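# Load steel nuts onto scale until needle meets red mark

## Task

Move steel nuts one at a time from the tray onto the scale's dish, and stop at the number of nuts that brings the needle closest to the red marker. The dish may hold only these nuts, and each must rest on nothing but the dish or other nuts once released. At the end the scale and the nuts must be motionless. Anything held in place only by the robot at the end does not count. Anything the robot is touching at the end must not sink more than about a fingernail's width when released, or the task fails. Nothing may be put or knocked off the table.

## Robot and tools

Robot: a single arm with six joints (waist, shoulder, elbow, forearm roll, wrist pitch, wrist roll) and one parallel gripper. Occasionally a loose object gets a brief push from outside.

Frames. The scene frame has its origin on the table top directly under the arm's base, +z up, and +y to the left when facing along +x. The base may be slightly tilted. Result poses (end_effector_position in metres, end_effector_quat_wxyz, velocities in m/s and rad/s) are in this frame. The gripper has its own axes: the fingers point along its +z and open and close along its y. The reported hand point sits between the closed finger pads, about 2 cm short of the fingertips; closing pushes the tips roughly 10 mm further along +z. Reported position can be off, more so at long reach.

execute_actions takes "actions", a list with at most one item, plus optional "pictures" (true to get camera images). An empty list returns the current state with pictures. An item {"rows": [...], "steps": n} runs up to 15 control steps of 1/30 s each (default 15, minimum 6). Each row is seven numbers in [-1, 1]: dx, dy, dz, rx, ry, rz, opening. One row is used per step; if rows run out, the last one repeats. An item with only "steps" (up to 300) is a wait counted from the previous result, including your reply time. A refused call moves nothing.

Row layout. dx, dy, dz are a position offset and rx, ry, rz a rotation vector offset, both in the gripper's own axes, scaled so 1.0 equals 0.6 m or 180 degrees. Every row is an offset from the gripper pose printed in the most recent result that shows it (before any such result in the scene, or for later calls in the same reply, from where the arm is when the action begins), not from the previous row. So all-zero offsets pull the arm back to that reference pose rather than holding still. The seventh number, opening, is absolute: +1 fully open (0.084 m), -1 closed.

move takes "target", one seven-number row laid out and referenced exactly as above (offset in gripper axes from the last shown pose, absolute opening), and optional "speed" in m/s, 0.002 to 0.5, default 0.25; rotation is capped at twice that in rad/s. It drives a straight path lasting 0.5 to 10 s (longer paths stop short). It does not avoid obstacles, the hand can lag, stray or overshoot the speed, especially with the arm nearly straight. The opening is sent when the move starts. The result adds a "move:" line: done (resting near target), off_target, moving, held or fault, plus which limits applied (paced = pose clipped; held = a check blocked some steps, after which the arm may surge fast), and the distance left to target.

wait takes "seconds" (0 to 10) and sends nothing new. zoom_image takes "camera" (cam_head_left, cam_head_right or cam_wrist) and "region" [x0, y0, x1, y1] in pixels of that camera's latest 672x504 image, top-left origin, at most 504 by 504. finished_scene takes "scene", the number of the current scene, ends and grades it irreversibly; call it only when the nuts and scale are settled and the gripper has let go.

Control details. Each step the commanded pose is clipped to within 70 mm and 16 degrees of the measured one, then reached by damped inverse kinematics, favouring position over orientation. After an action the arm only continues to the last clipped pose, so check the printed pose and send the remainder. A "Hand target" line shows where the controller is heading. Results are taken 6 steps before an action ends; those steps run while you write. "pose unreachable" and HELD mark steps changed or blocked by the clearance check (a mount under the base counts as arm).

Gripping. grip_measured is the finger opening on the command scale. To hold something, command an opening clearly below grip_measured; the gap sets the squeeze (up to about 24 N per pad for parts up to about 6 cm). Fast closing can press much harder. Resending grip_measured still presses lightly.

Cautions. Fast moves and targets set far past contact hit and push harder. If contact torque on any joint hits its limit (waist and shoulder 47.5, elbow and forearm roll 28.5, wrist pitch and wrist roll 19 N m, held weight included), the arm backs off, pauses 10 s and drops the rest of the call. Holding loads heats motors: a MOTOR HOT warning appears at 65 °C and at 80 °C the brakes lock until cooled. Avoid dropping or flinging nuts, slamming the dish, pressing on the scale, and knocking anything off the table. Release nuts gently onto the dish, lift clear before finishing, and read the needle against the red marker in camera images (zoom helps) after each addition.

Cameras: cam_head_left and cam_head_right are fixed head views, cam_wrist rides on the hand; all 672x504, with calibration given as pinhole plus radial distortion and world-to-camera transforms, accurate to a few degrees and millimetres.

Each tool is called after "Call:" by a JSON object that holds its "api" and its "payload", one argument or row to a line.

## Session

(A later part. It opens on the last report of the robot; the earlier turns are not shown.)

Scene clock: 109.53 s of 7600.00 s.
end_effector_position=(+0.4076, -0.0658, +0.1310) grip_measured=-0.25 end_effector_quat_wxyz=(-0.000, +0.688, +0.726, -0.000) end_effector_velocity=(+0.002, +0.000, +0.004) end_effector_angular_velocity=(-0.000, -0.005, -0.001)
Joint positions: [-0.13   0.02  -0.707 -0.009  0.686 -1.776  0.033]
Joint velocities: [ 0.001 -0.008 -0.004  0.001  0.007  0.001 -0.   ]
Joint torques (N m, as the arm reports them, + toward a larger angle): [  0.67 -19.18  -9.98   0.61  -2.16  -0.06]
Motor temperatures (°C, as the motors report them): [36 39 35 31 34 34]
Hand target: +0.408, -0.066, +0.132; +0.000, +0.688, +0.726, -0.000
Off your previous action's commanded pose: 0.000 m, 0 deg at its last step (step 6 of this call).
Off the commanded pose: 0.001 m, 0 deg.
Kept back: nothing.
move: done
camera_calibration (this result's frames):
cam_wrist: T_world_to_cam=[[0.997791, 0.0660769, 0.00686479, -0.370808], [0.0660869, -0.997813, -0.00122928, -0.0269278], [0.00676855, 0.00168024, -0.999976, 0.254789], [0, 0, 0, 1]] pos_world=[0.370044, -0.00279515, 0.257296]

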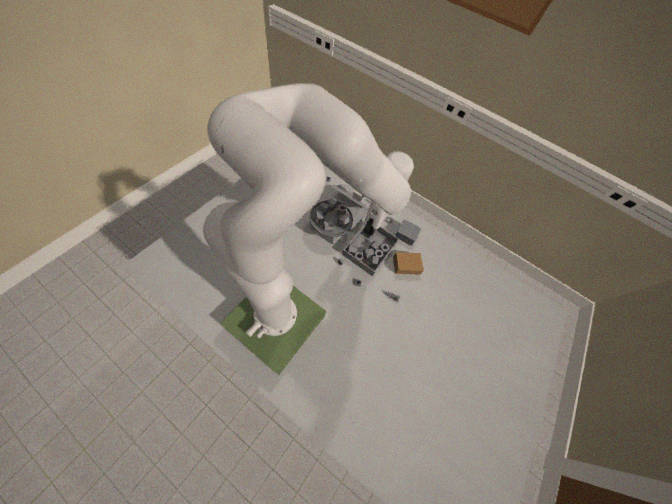

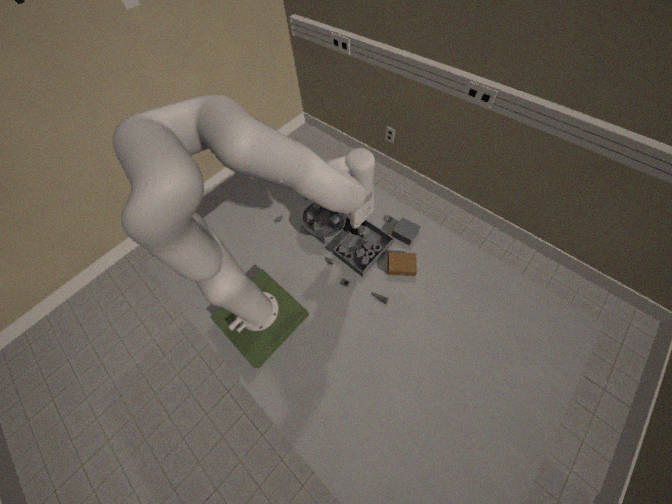

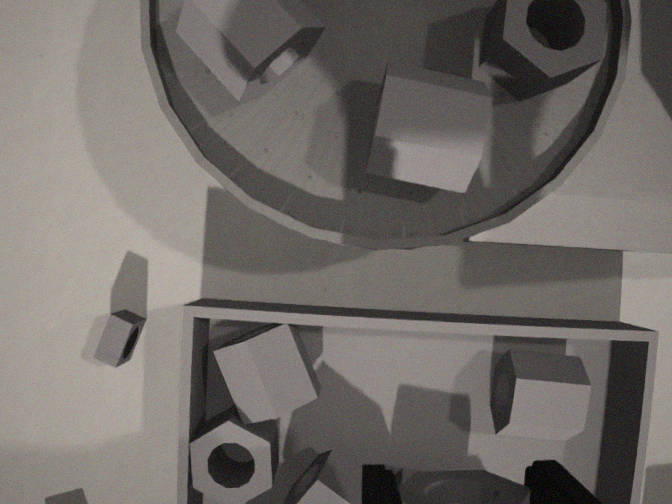

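Call:
{"api": "move", "payload": {
  "target": [0.2587,-0.0085,0,0,0,0,-0.7],
  "speed": 0.35
}}

Scene clock: 110.90 s of 7600.00 s.
end_effector_position=(+0.3947, +0.0882, +0.1310) grip_measured=-0.25 end_effector_quat_wxyz=(+0.000, +0.688, +0.726, -0.001) end_effector_velocity=(+0.000, +0.002, +0.000) end_effector_angular_velocity=(-0.000, -0.000, -0.003)
Joint positions: [ 0.25  -0.002 -0.678 -0.011  0.681 -1.393  0.033]
Joint velocities: [ 0.005  0.002 -0.003 -0.    -0.     0.008 -0.   ]
Joint torques (N m, as the arm reports them, + toward a larger angle): [  1.16 -18.17 -10.02   0.39  -2.11  -0.08]
Motor temperatures (°C, as the motors report them): [36 39 35 31 34 34]
Hand target: +0.395, +0.089, +0.131; +0.000, +0.688, +0.726, -0.001
Off the commanded pose: 0.001 m, 0 deg.
Kept back: nothing.
move: done
camera_calibration (this result's frames):
cam_wrist: T_world_to_cam=[[0.997818, 0.0656279, 0.0072775, -0.368122], [0.0656302, -0.997844, -0.0000713233, 0.127612], [0.00725713, 0.000548791, -0.999974, 0.25459], [0, 0, 0, 1]] pos_world=[0.357095, 0.151356, 0.257272]

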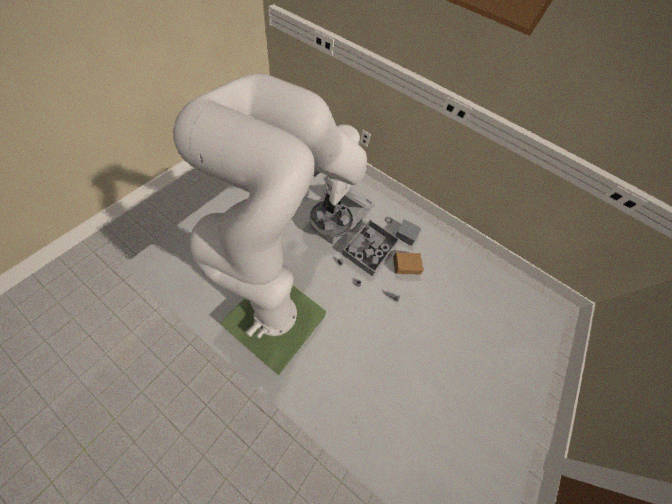

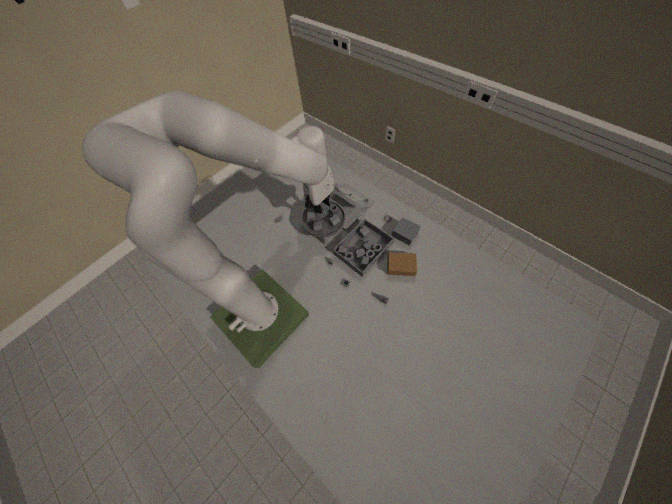

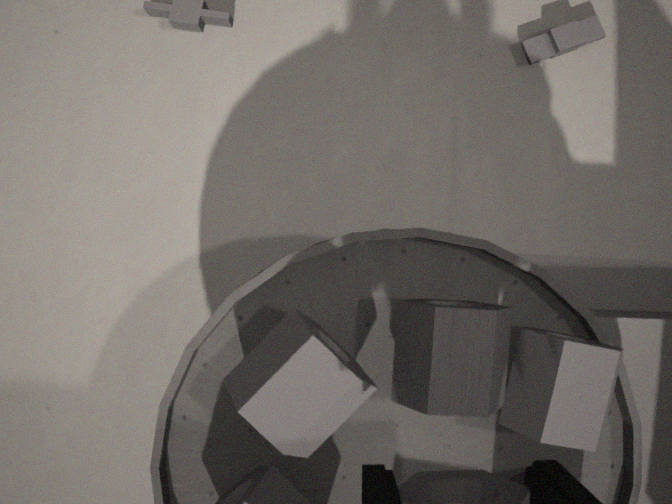

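Call:
{"api": "move", "payload": {
  "target": [-0.007,-0.002,0.0715,0,0,0,-0.7],
  "speed": 0.12
}}

Scene clock: 112.00 s of 7600.00 s.
end_effector_position=(+0.3938, +0.0841, +0.0886) grip_measured=-0.25 end_effector_quat_wxyz=(+0.000, +0.688, +0.726, -0.000) end_effector_velocity=(+0.001, +0.000, -0.001) end_effector_angular_velocity=(+0.002, -0.004, -0.001)
Joint positions: [ 0.24   0.104 -0.649 -0.013  0.545 -1.401  0.033]
Joint velocities: [-0.     0.005 -0.001  0.001 -0.008  0.    -0.   ]
Joint torques (N m, as the arm reports them, + toward a larger angle): [  0.58 -18.62  -9.55   0.66  -2.34   0.16]
Motor temperatures (°C, as the motors report them): [36 39 35 31 34 34]
Hand target: +0.394, +0.084, +0.088; +0.000, +0.688, +0.726, -0.001
Off the commanded pose: 0.001 m, 0 deg.
Kept back: nothing.
move: done
camera_calibration (this result's frames):
cam_wrist: T_world_to_cam=[[0.997797, 0.0658859, 0.00775168, -0.366716], [0.0658912, -0.997827, -0.000426012, 0.123534], [0.00770676, 0.000935841, -0.99997, 0.212014], [0, 0, 0, 1]] pos_world=[0.356134, 0.147228, 0.214903]

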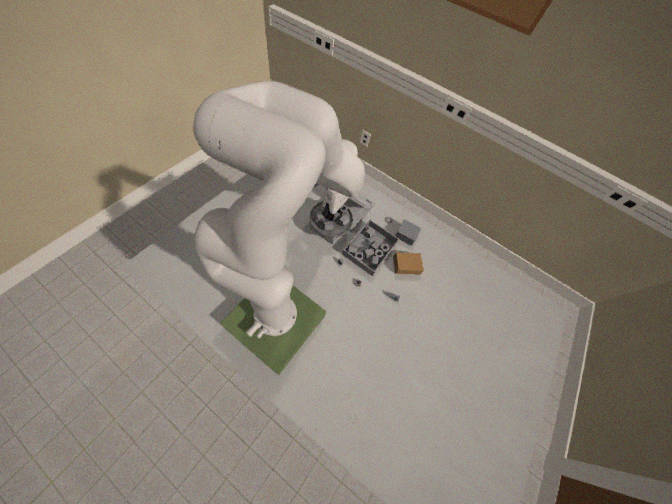

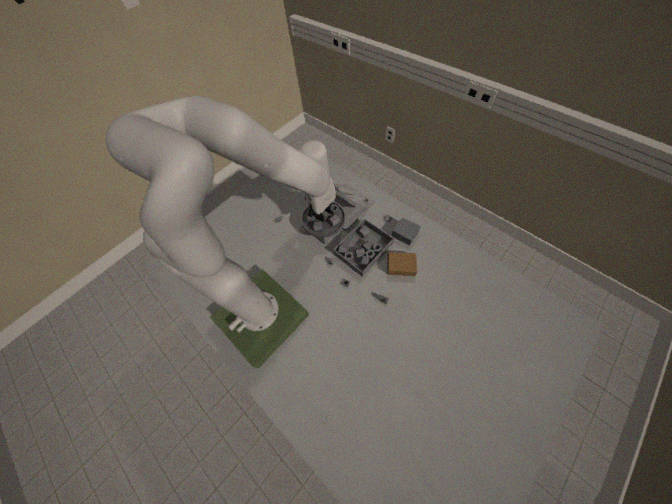

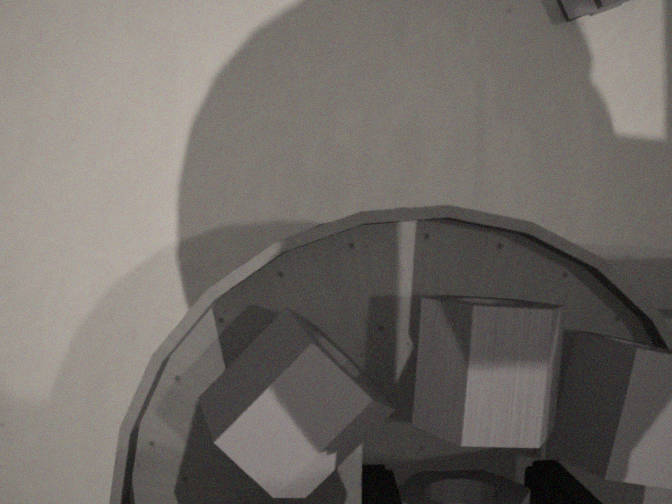

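Call:
{"api": "execute_actions", "payload": {
  "actions": [
    {"rows":[[0,0,0.002,0,0,0,-0.7],[0,0,0.002,0,0,0,-0.7],[0,0,0.002,0,0,0,-0.17]],"steps":10}
  ]
}}

Call:
{"api": "move", "payload": {
  "target": [0,0,-0.07,0,0,0,-0.15],
  "speed": 0.3
}}

Call:
{"api": "move", "payload": {
  "target": [-0.119,0.219,0,0,0,0,-0.13],
  "speed": 0.4
}}

Scene clock: 115.43 s of 7600.00 s.
end_effector_position=(+0.3937, +0.0841, +0.0878) grip_measured=-0.25 end_effector_quat_wxyz=(+0.000, +0.688, +0.726, -0.001) end_effector_velocity=(+0.000, +0.000, -0.003) end_effector_angular_velocity=(+0.000, -0.001, +0.001)
Joint positions: [ 0.239  0.106 -0.649 -0.013  0.543 -1.401  0.033]
Joint velocities: [ 0.001  0.009  0.001 -0.    -0.011  0.     0.   ]
Joint torques (N m, as the arm reports them, + toward a larger angle): [  0.13 -18.15  -8.71   0.23  -1.94   0.09]
Motor temperatures (°C, as the motors report them): [36 39 35 31 34 34]
Steps of this call (steps 1 to 99: nothing new was sent; steps 100 to 103: the first 4 steps of this action). Readings (end_effector_position):
100: (+0.3937, +0.0840, +0.0882)
101: (+0.3937, +0.0840, +0.0881)
103: the state above

Scene clock: 116.60 s of 7600.00 s.
end_effector_position=(+0.3935, +0.0839, +0.1287) grip_measured=-0.16 end_effector_quat_wxyz=(-0.000, +0.688, +0.726, -0.001) end_effector_velocity=(+0.001, +0.000, +0.003) end_effector_angular_velocity=(+0.001, -0.002, -0.001)
Joint positions: [ 0.24  -0.003 -0.669 -0.011  0.674 -1.403  0.037]
Joint velocities: [-0.    -0.006 -0.003  0.001  0.007  0.    -0.   ]
Joint torques (N m, as the arm reports them, + toward a larger angle): [  1.48 -17.79  -9.53   0.46  -1.99  -0.02]
Motor temperatures (°C, as the motors report them): [36 39 35 31 34 34]
Hand target: +0.394, +0.084, +0.129; +0.000, +0.688, +0.726, -0.001
Off your previous action's commanded pose: 0.001 m, 0 deg at its last step (step 6 of this call).
Off the commanded pose: 0.001 m, 0 deg.
Kept back: nothing.
move: done
camera_calibration (this result's frames):
cam_wrist: T_world_to_cam=[[0.997827, 0.065567, 0.006467, -0.366463], [0.0655682, -0.997848, 0.0000230685, 0.123398], [0.0064546, 0.000401012, -0.999979, 0.252618], [0, 0, 0, 1]] pos_world=[0.355945, 0.147059, 0.25498]

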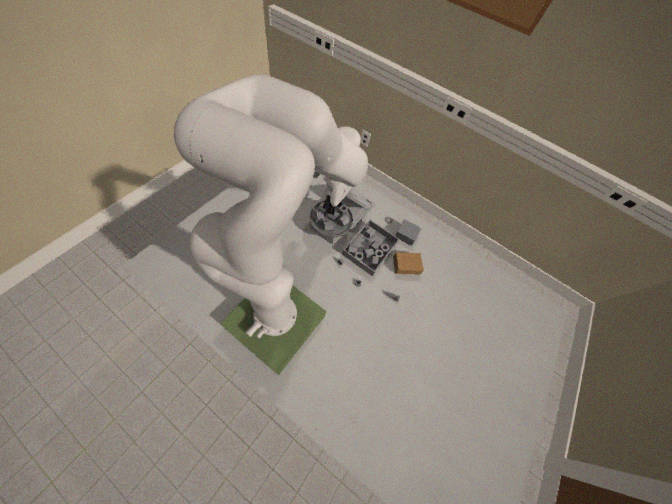

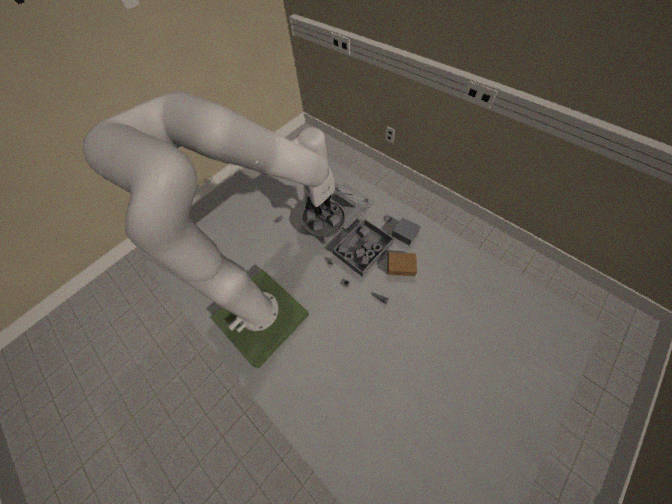

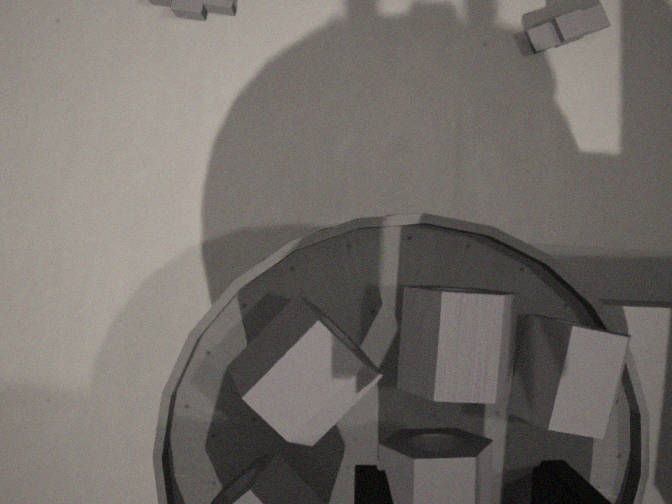

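Scene clock: 117.70 s of 7600.00 s.
end_effector_position=(+0.5280, +0.0195, +0.1287) grip_measured=-0.14 end_effector_quat_wxyz=(-0.000, +0.688, +0.726, -0.001) end_effector_velocity=(+0.002, -0.001, -0.000) end_effector_angular_velocity=(+0.001, +0.003, -0.001)
Joint positions: [ 0.066  0.365 -1.171 -0.009  0.806 -1.579  0.038]
Joint velocities: [-0.002  0.008 -0.012  0.002  0.008 -0.003  0.   ]
Joint torques (N m, as the arm reports them, + toward a larger angle): [  1.17 -25.55 -10.77   0.61  -2.09  -0.02]
Motor temperatures (°C, as the motors report them): [36 39 35 31 34 34]
Hand target: +0.528, +0.019, +0.129; -0.000, +0.688, +0.726, -0.001
Off the commanded pose: 0.001 m, 0 deg.
Kept back: nothing.
move: done
camera_calibration (this result's frames):
cam_wrist: T_world_to_cam=[[0.997825, 0.0656004, 0.00653315, -0.496521], [0.0656038, -0.997846, -0.000307415, 0.0503271], [0.00649891, 0.000735345, -0.999979, 0.251746], [0, 0, 0, 1]] pos_world=[0.490503, 0.0826056, 0.255]

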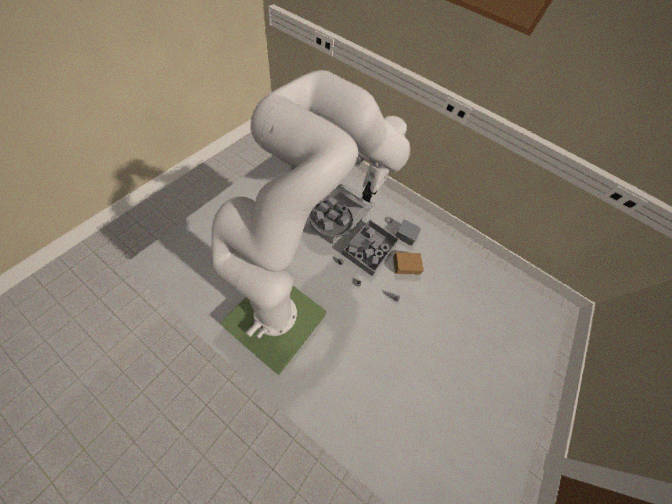

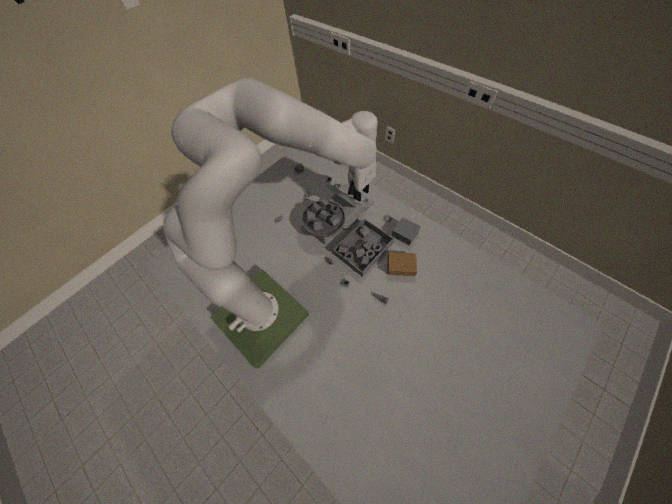

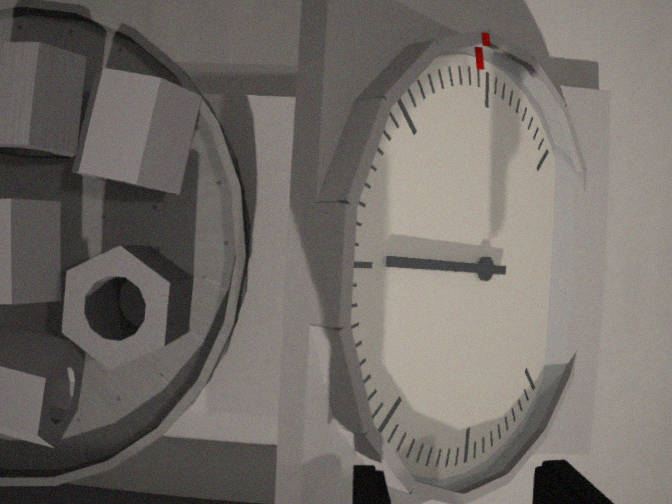

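Call:
{"api": "move", "payload": {
  "target": [-0.1176,-0.1216,0.085,0,0,0.03,-0.13],
  "speed": 0.35
}}

Scene clock: 118.87 s of 7600.00 s.
end_effector_position=(+0.4586, -0.0541, +0.0776) grip_measured=-0.14 end_effector_quat_wxyz=(-0.001, +0.721, +0.693, -0.001) end_effector_velocity=(-0.001, -0.002, -0.001) end_effector_angular_velocity=(+0.001, -0.005, -0.004)
Joint positions: [-0.089  0.288 -0.873 -0.01   0.585 -1.638  0.038]
Joint velocities: [-0.005 -0.002  0.008  0.003 -0.011 -0.004 -0.   ]
Joint torques (N m, as the arm reports them, + toward a larger angle): [  1.12 -22.56  -9.56   0.47  -1.98   0.23]
Motor temperatures (°C, as the motors report them): [36 39 35 31 34 34]
Hand target: +0.459, -0.054, +0.078; -0.001, +0.721, +0.693, -0.001
Off the commanded pose: 0.001 m, 0 deg.
Kept back: nothing.
move: done
camera_calibration (this result's frames):
cam_wrist: T_world_to_cam=[[0.999598, -0.0278015, 0.00547229, -0.427895], [-0.0277965, -0.999613, -0.000985022, 0.024273], [0.00549756, 0.000832515, -0.999985, 0.201652], [0, 0, 0, 1]] pos_world=[0.42729, 0.0121996, 0.204014]

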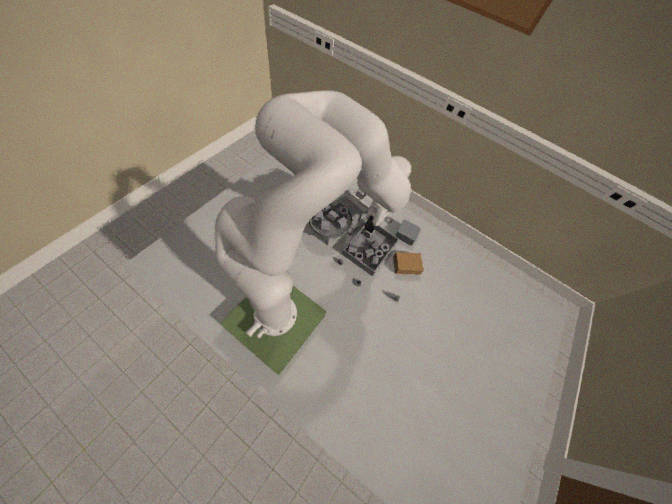

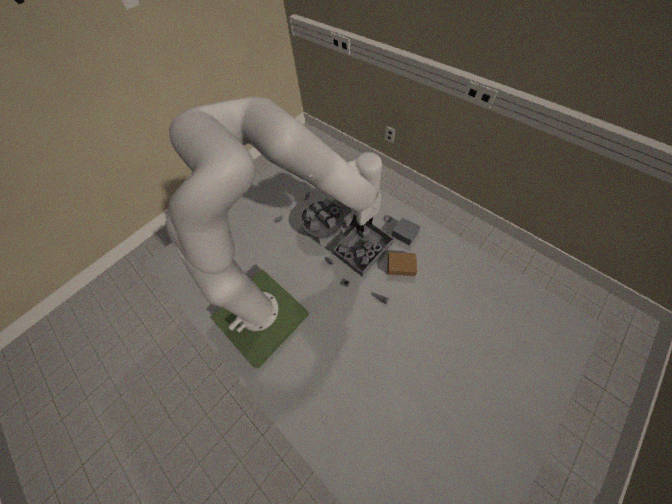

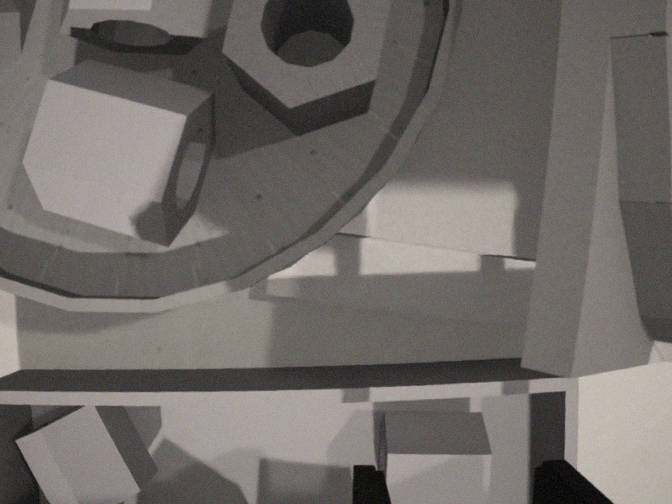

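Call:
{"api": "move", "payload": {
  "target": [0,0,0.069,0,0,0,-0.13],
  "speed": 0.12
}}

Call:
{"api": "execute_actions", "payload": {
  "actions": [
    {"rows":[[0,0,0,0,0,0,-0.4],[0,0,0,0,0,0,-0.75]],"steps":10}
  ]
}}

Call:
{"api": "move", "payload": {
  "target": [0,-0.05,-0.2,0,0,0,-0.75],
  "speed": 0.3
}}

Call:
{"api": "move", "payload": {
  "target": [0.11,-0.02,0,0,0,0,-0.75],
  "speed": 0.3
}}

Scene clock: 120.07 s of 7600.00 s.
end_effector_position=(+0.4588, -0.0540, +0.0367) grip_measured=-0.14 end_effector_quat_wxyz=(-0.001, +0.721, +0.693, -0.001) end_effector_velocity=(-0.001, +0.001, -0.003) end_effector_angular_velocity=(+0.000, +0.003, +0.001)
Joint positions: [-0.09   0.396 -0.876 -0.012  0.479 -1.637  0.038]
Joint velocities: [ 0.001  0.009 -0.001 -0.    -0.005  0.001 -0.   ]
Joint torques (N m, as the arm reports them, + toward a larger angle): [  0.56 -23.36  -8.4    0.81  -1.87  -0.11]
Motor temperatures (°C, as the motors report them): [36 39 35 31 34 34]
Hand target: +0.459, -0.054, +0.036; -0.001, +0.721, +0.693, -0.001
Off the commanded pose: 0.001 m, 0 deg.
Kept back: nothing.
move: done
camera_calibration (this result's frames):
cam_wrist: T_world_to_cam=[[0.999597, -0.0276873, 0.0061887, -0.427853], [-0.0276809, -0.999616, -0.00112401, 0.0242553], [0.00621745, 0.000952246, -0.99998, 0.160414], [0, 0, 0, 1]] pos_world=[0.427355, 0.0122471, 0.163086]

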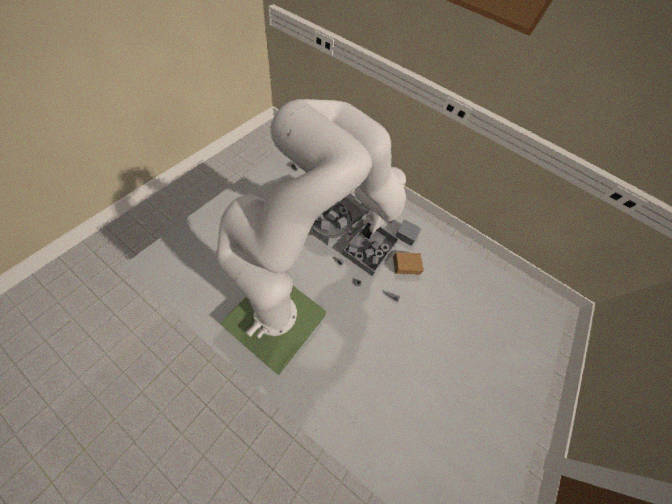

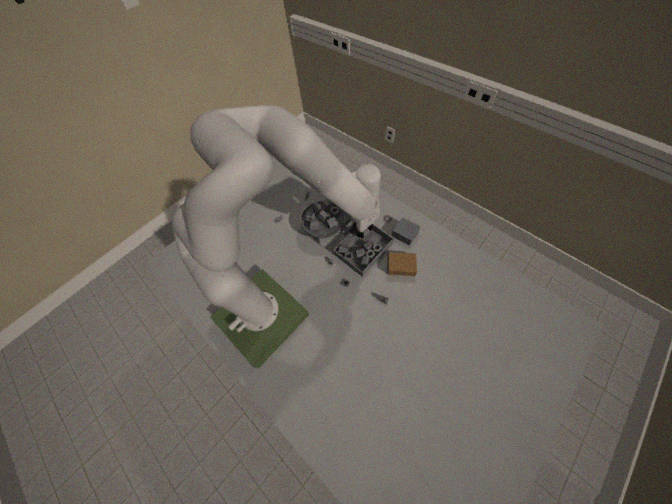

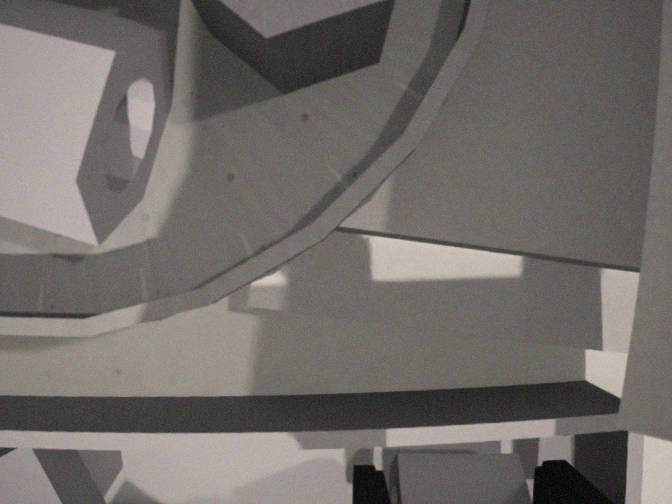

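Scene clock: 120.20 s of 7600.00 s.
end_effector_position=(+0.4588, -0.0540, +0.0367) grip_measured=-0.33 end_effector_quat_wxyz=(-0.001, +0.721, +0.693, -0.001) end_effector_velocity=(+0.001, +0.000, +0.001) end_effector_angular_velocity=(+0.001, -0.003, -0.002)
Joint positions: [-0.09   0.396 -0.876 -0.012  0.479 -1.637  0.03 ]
Joint velocities: [ 0.    -0.001 -0.002  0.003 -0.001  0.    -0.   ]
Joint torques (N m, as the arm reports them, + toward a larger angle): [  0.86 -23.82  -8.6    0.35  -1.93  -0.11]
Motor temperatures (°C, as the motors report them): [36 39 35 31 34 34]
Steps of this call (steps 1 to 4: the first 4 steps of this action). Readings (end_effector_position):
1: (+0.4588, -0.0540, +0.0367)
2: (+0.4587, -0.0540, +0.0366)
4: the state above

Scene clock: 121.50 s of 7600.00 s.
end_effector_position=(+0.4288, -0.0529, +0.1561) grip_measured=-0.33 end_effector_quat_wxyz=(-0.001, +0.721, +0.693, -0.001) end_effector_velocity=(+0.000, -0.000, +0.003) end_effector_angular_velocity=(-0.001, -0.004, +0.000)
Joint positions: [-0.093  0.025 -0.802 -0.009  0.777 -1.644  0.03 ]
Joint velocities: [-0.    -0.007 -0.001 -0.001  0.003 -0.     0.   ]
Joint torques (N m, as the arm reports them, + toward a larger angle): [  0.95 -19.97 -10.53   0.7   -2.09  -0.08]
Motor temperatures (°C, as the motors report them): [36 39 35 31 34 34]
Hand target: +0.429, -0.053, +0.157; -0.001, +0.721, +0.693, -0.001
Off your previous action's commanded pose: 0.000 m, 0 deg at its last step (step 6 of this call).
Off the commanded pose: 0.001 m, 0 deg.
Kept back: nothing.
move: done
camera_calibration (this result's frames):
cam_wrist: T_world_to_cam=[[0.999593, -0.0280574, 0.00510524, -0.39838], [-0.0280541, -0.999606, -0.000715025, 0.0247262], [0.00512329, 0.000571511, -0.999987, 0.280398], [0, 0, 0, 1]] pos_world=[0.397475, 0.0133787, 0.282445]

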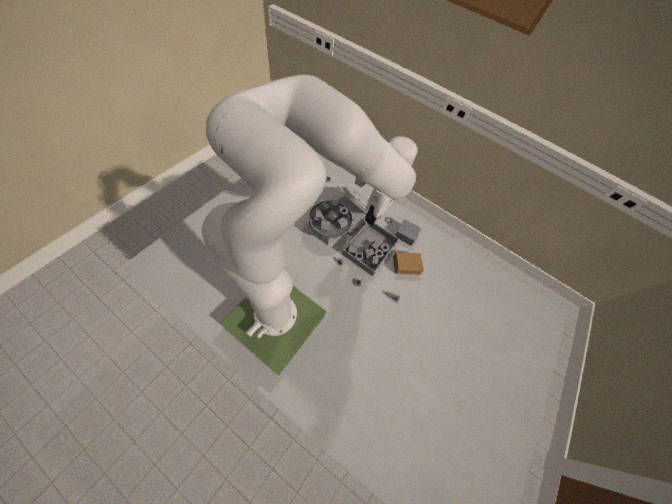

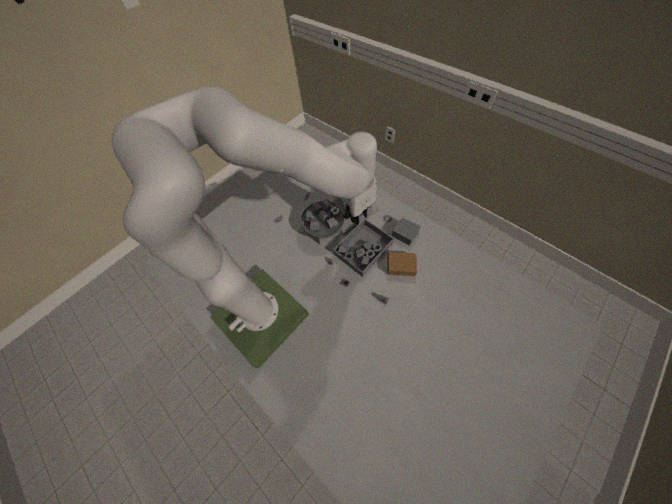

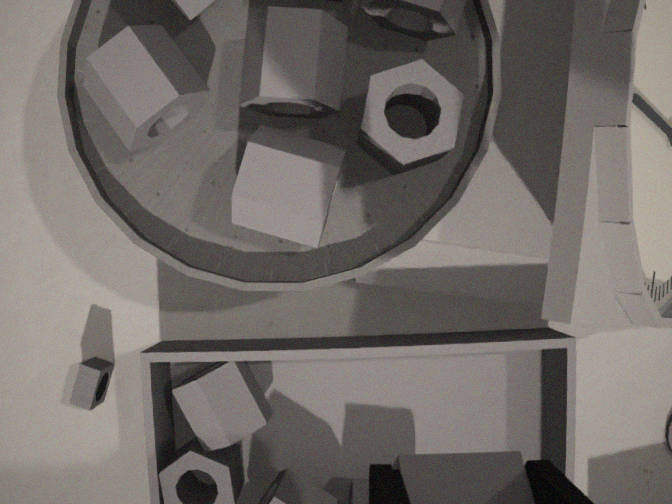

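Scene clock: 122.40 s of 7600.00 s.
end_effector_position=(+0.4197, +0.0130, +0.1561) grip_measured=-0.33 end_effector_quat_wxyz=(-0.001, +0.721, +0.693, -0.001) end_effector_velocity=(-0.001, +0.002, -0.000) end_effector_angular_velocity=(-0.001, +0.001, -0.000)
Joint positions: [ 0.062 -0.012 -0.757 -0.009  0.77  -1.489  0.03 ]
Joint velocities: [ 0.005 -0.     0.001 -0.002  0.001  0.007  0.   ]
Joint torques (N m, as the arm reports them, + toward a larger angle): [  0.85 -18.74 -10.51   0.36  -2.06   0.08]
Motor temperatures (°C, as the motors report them): [36 39 35 31 34 34]
Hand target: +0.420, +0.013, +0.156; -0.001, +0.721, +0.693, -0.001
Off the commanded pose: 0.001 m, 0 deg.
Kept back: nothing.
move: done
camera_calibration (this result's frames):
cam_wrist: T_world_to_cam=[[0.999584, -0.0283457, 0.00529999, -0.387468], [-0.0283447, -0.999598, -0.000263307, 0.090478], [0.00530532, 0.000112971, -0.999986, 0.280376], [0, 0, 0, 1]] pos_world=[0.388384, 0.0794269, 0.282449]

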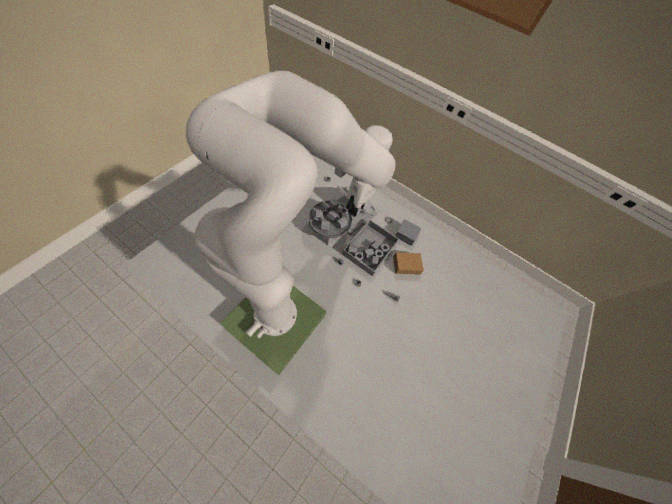

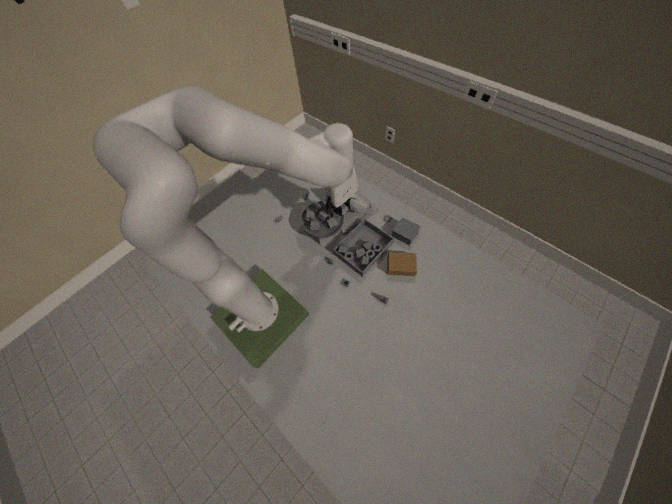

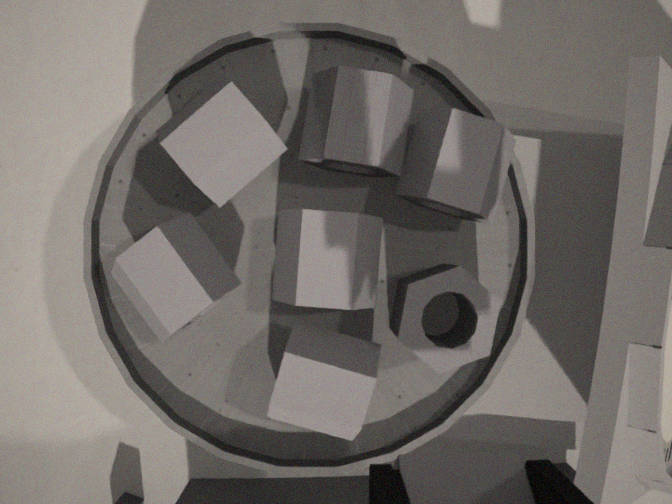

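Call:
{"api": "move", "payload": {
  "target": [0.175,-0.0343,0.035,0,0,0.05,-0.75],
  "speed": 0.3
}}

Scene clock: 123.87 s of 7600.00 s.
end_effector_position=(+0.4038, +0.1183, +0.1353) grip_measured=-0.33 end_effector_quat_wxyz=(-0.000, +0.773, +0.634, -0.001) end_effector_velocity=(+0.000, +0.003, +0.000) end_effector_angular_velocity=(-0.004, -0.003, -0.004)
Joint positions: [ 0.315  0.039 -0.743 -0.01   0.707 -1.078  0.03 ]
Joint velocities: [ 0.007  0.002 -0.003 -0.007 -0.001  0.016 -0.   ]
Joint torques (N m, as the arm reports them, + toward a larger angle): [  0.9  -19.59 -10.11   0.35  -2.11  -0.21]
Motor temperatures (°C, as the motors report them): [36 39 35 31 34 34]
Hand target: +0.404, +0.119, +0.135; -0.000, +0.773, +0.634, -0.001
Off the commanded pose: 0.001 m, 0 deg.
Kept back: nothing.
move: done
camera_calibration (this result's frames):
cam_wrist: T_world_to_cam=[[0.982843, -0.184342, 0.0061344, -0.343403], [-0.184347, -0.982861, 0.000334918, 0.256124], [0.00596753, -0.00146003, -0.999981, 0.259561], [0, 0, 0, 1]] pos_world=[0.383178, 0.18881, 0.261577]

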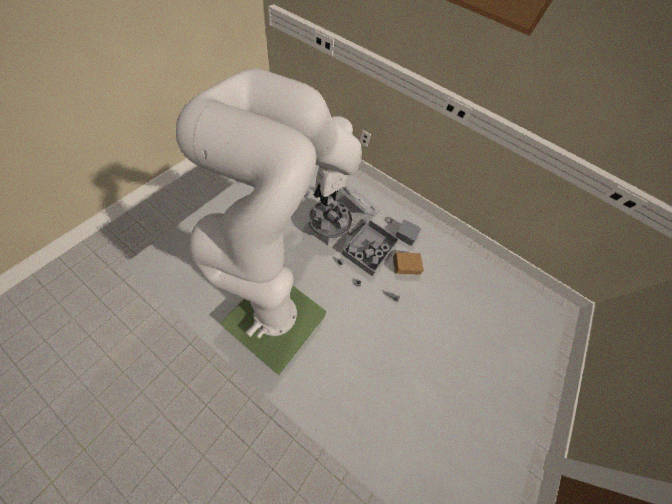

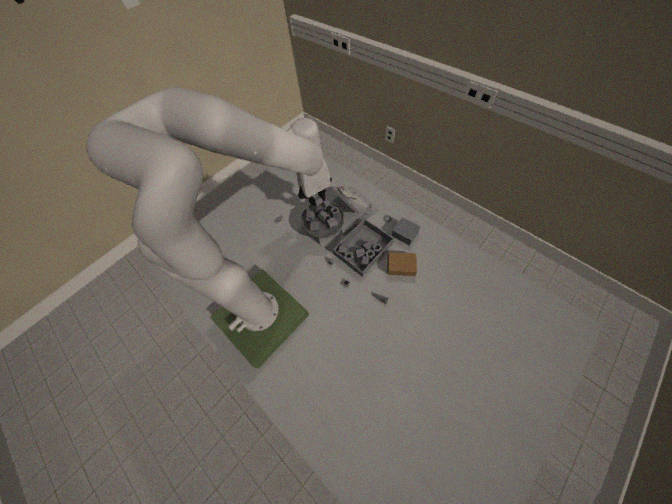

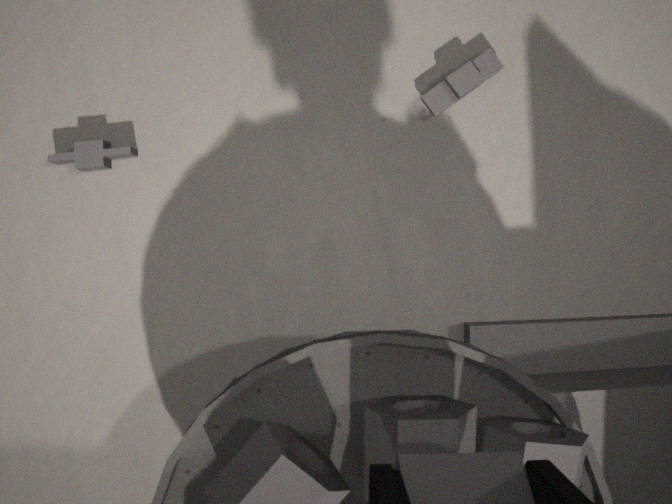

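Call:
{"api": "move", "payload": {
  "target": [0.003,-0.004,0.0265,0,0,0,-0.75],
  "speed": 0.07
}}

Scene clock: 124.87 s of 7600.00 s.
end_effector_position=(+0.4022, +0.1204, +0.1202) grip_measured=-0.33 end_effector_quat_wxyz=(-0.000, +0.773, +0.634, -0.001) end_effector_velocity=(-0.000, -0.000, -0.002) end_effector_angular_velocity=(-0.001, -0.001, +0.001)
Joint positions: [ 0.321  0.071 -0.728 -0.01   0.659 -1.071  0.03 ]
Joint velocities: [ 0.     0.004  0.003 -0.002 -0.009  0.001  0.   ]
Joint torques (N m, as the arm reports them, + toward a larger angle): [  1.53 -17.78  -9.43   0.62  -2.63   0.  ]
Motor temperatures (°C, as the motors report them): [36 39 35 31 34 34]
Hand target: +0.402, +0.121, +0.119; -0.000, +0.773, +0.634, -0.001
Off the commanded pose: 0.001 m, 0 deg.
Kept back: nothing.
move: done
camera_calibration (this result's frames):
cam_wrist: T_world_to_cam=[[0.982809, -0.184487, 0.00717545, -0.341415], [-0.184491, -0.982834, -0.000159687, 0.258099], [0.00708174, -0.00116686, -0.999974, 0.243965], [0, 0, 0, 1]] pos_world=[0.381435, 0.190966, 0.24645]

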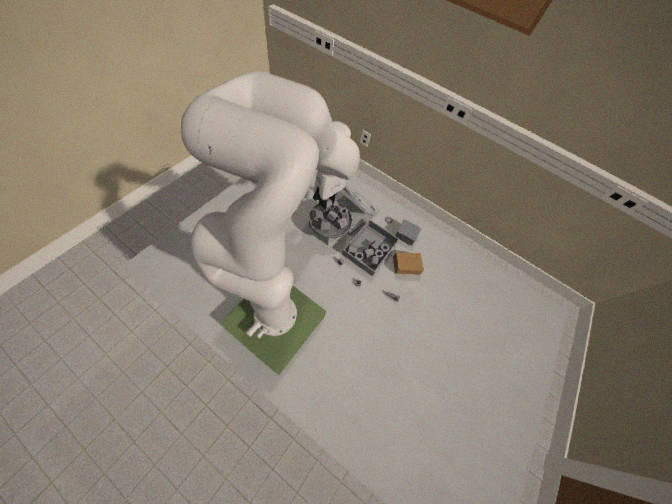

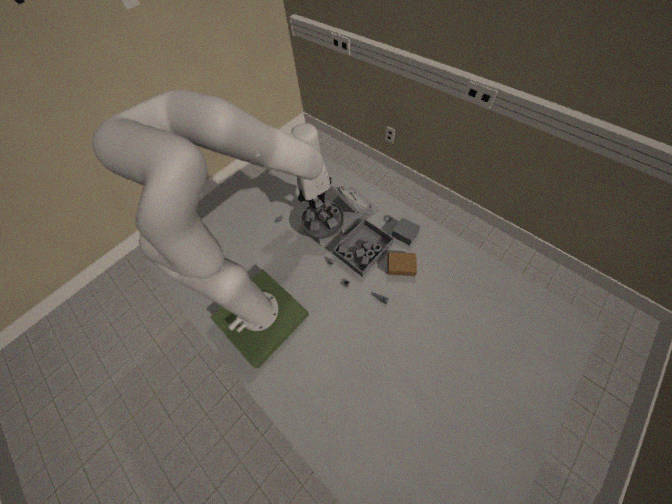

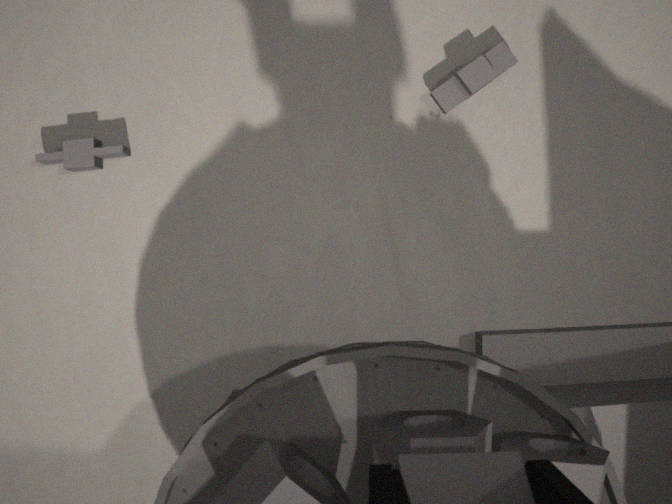

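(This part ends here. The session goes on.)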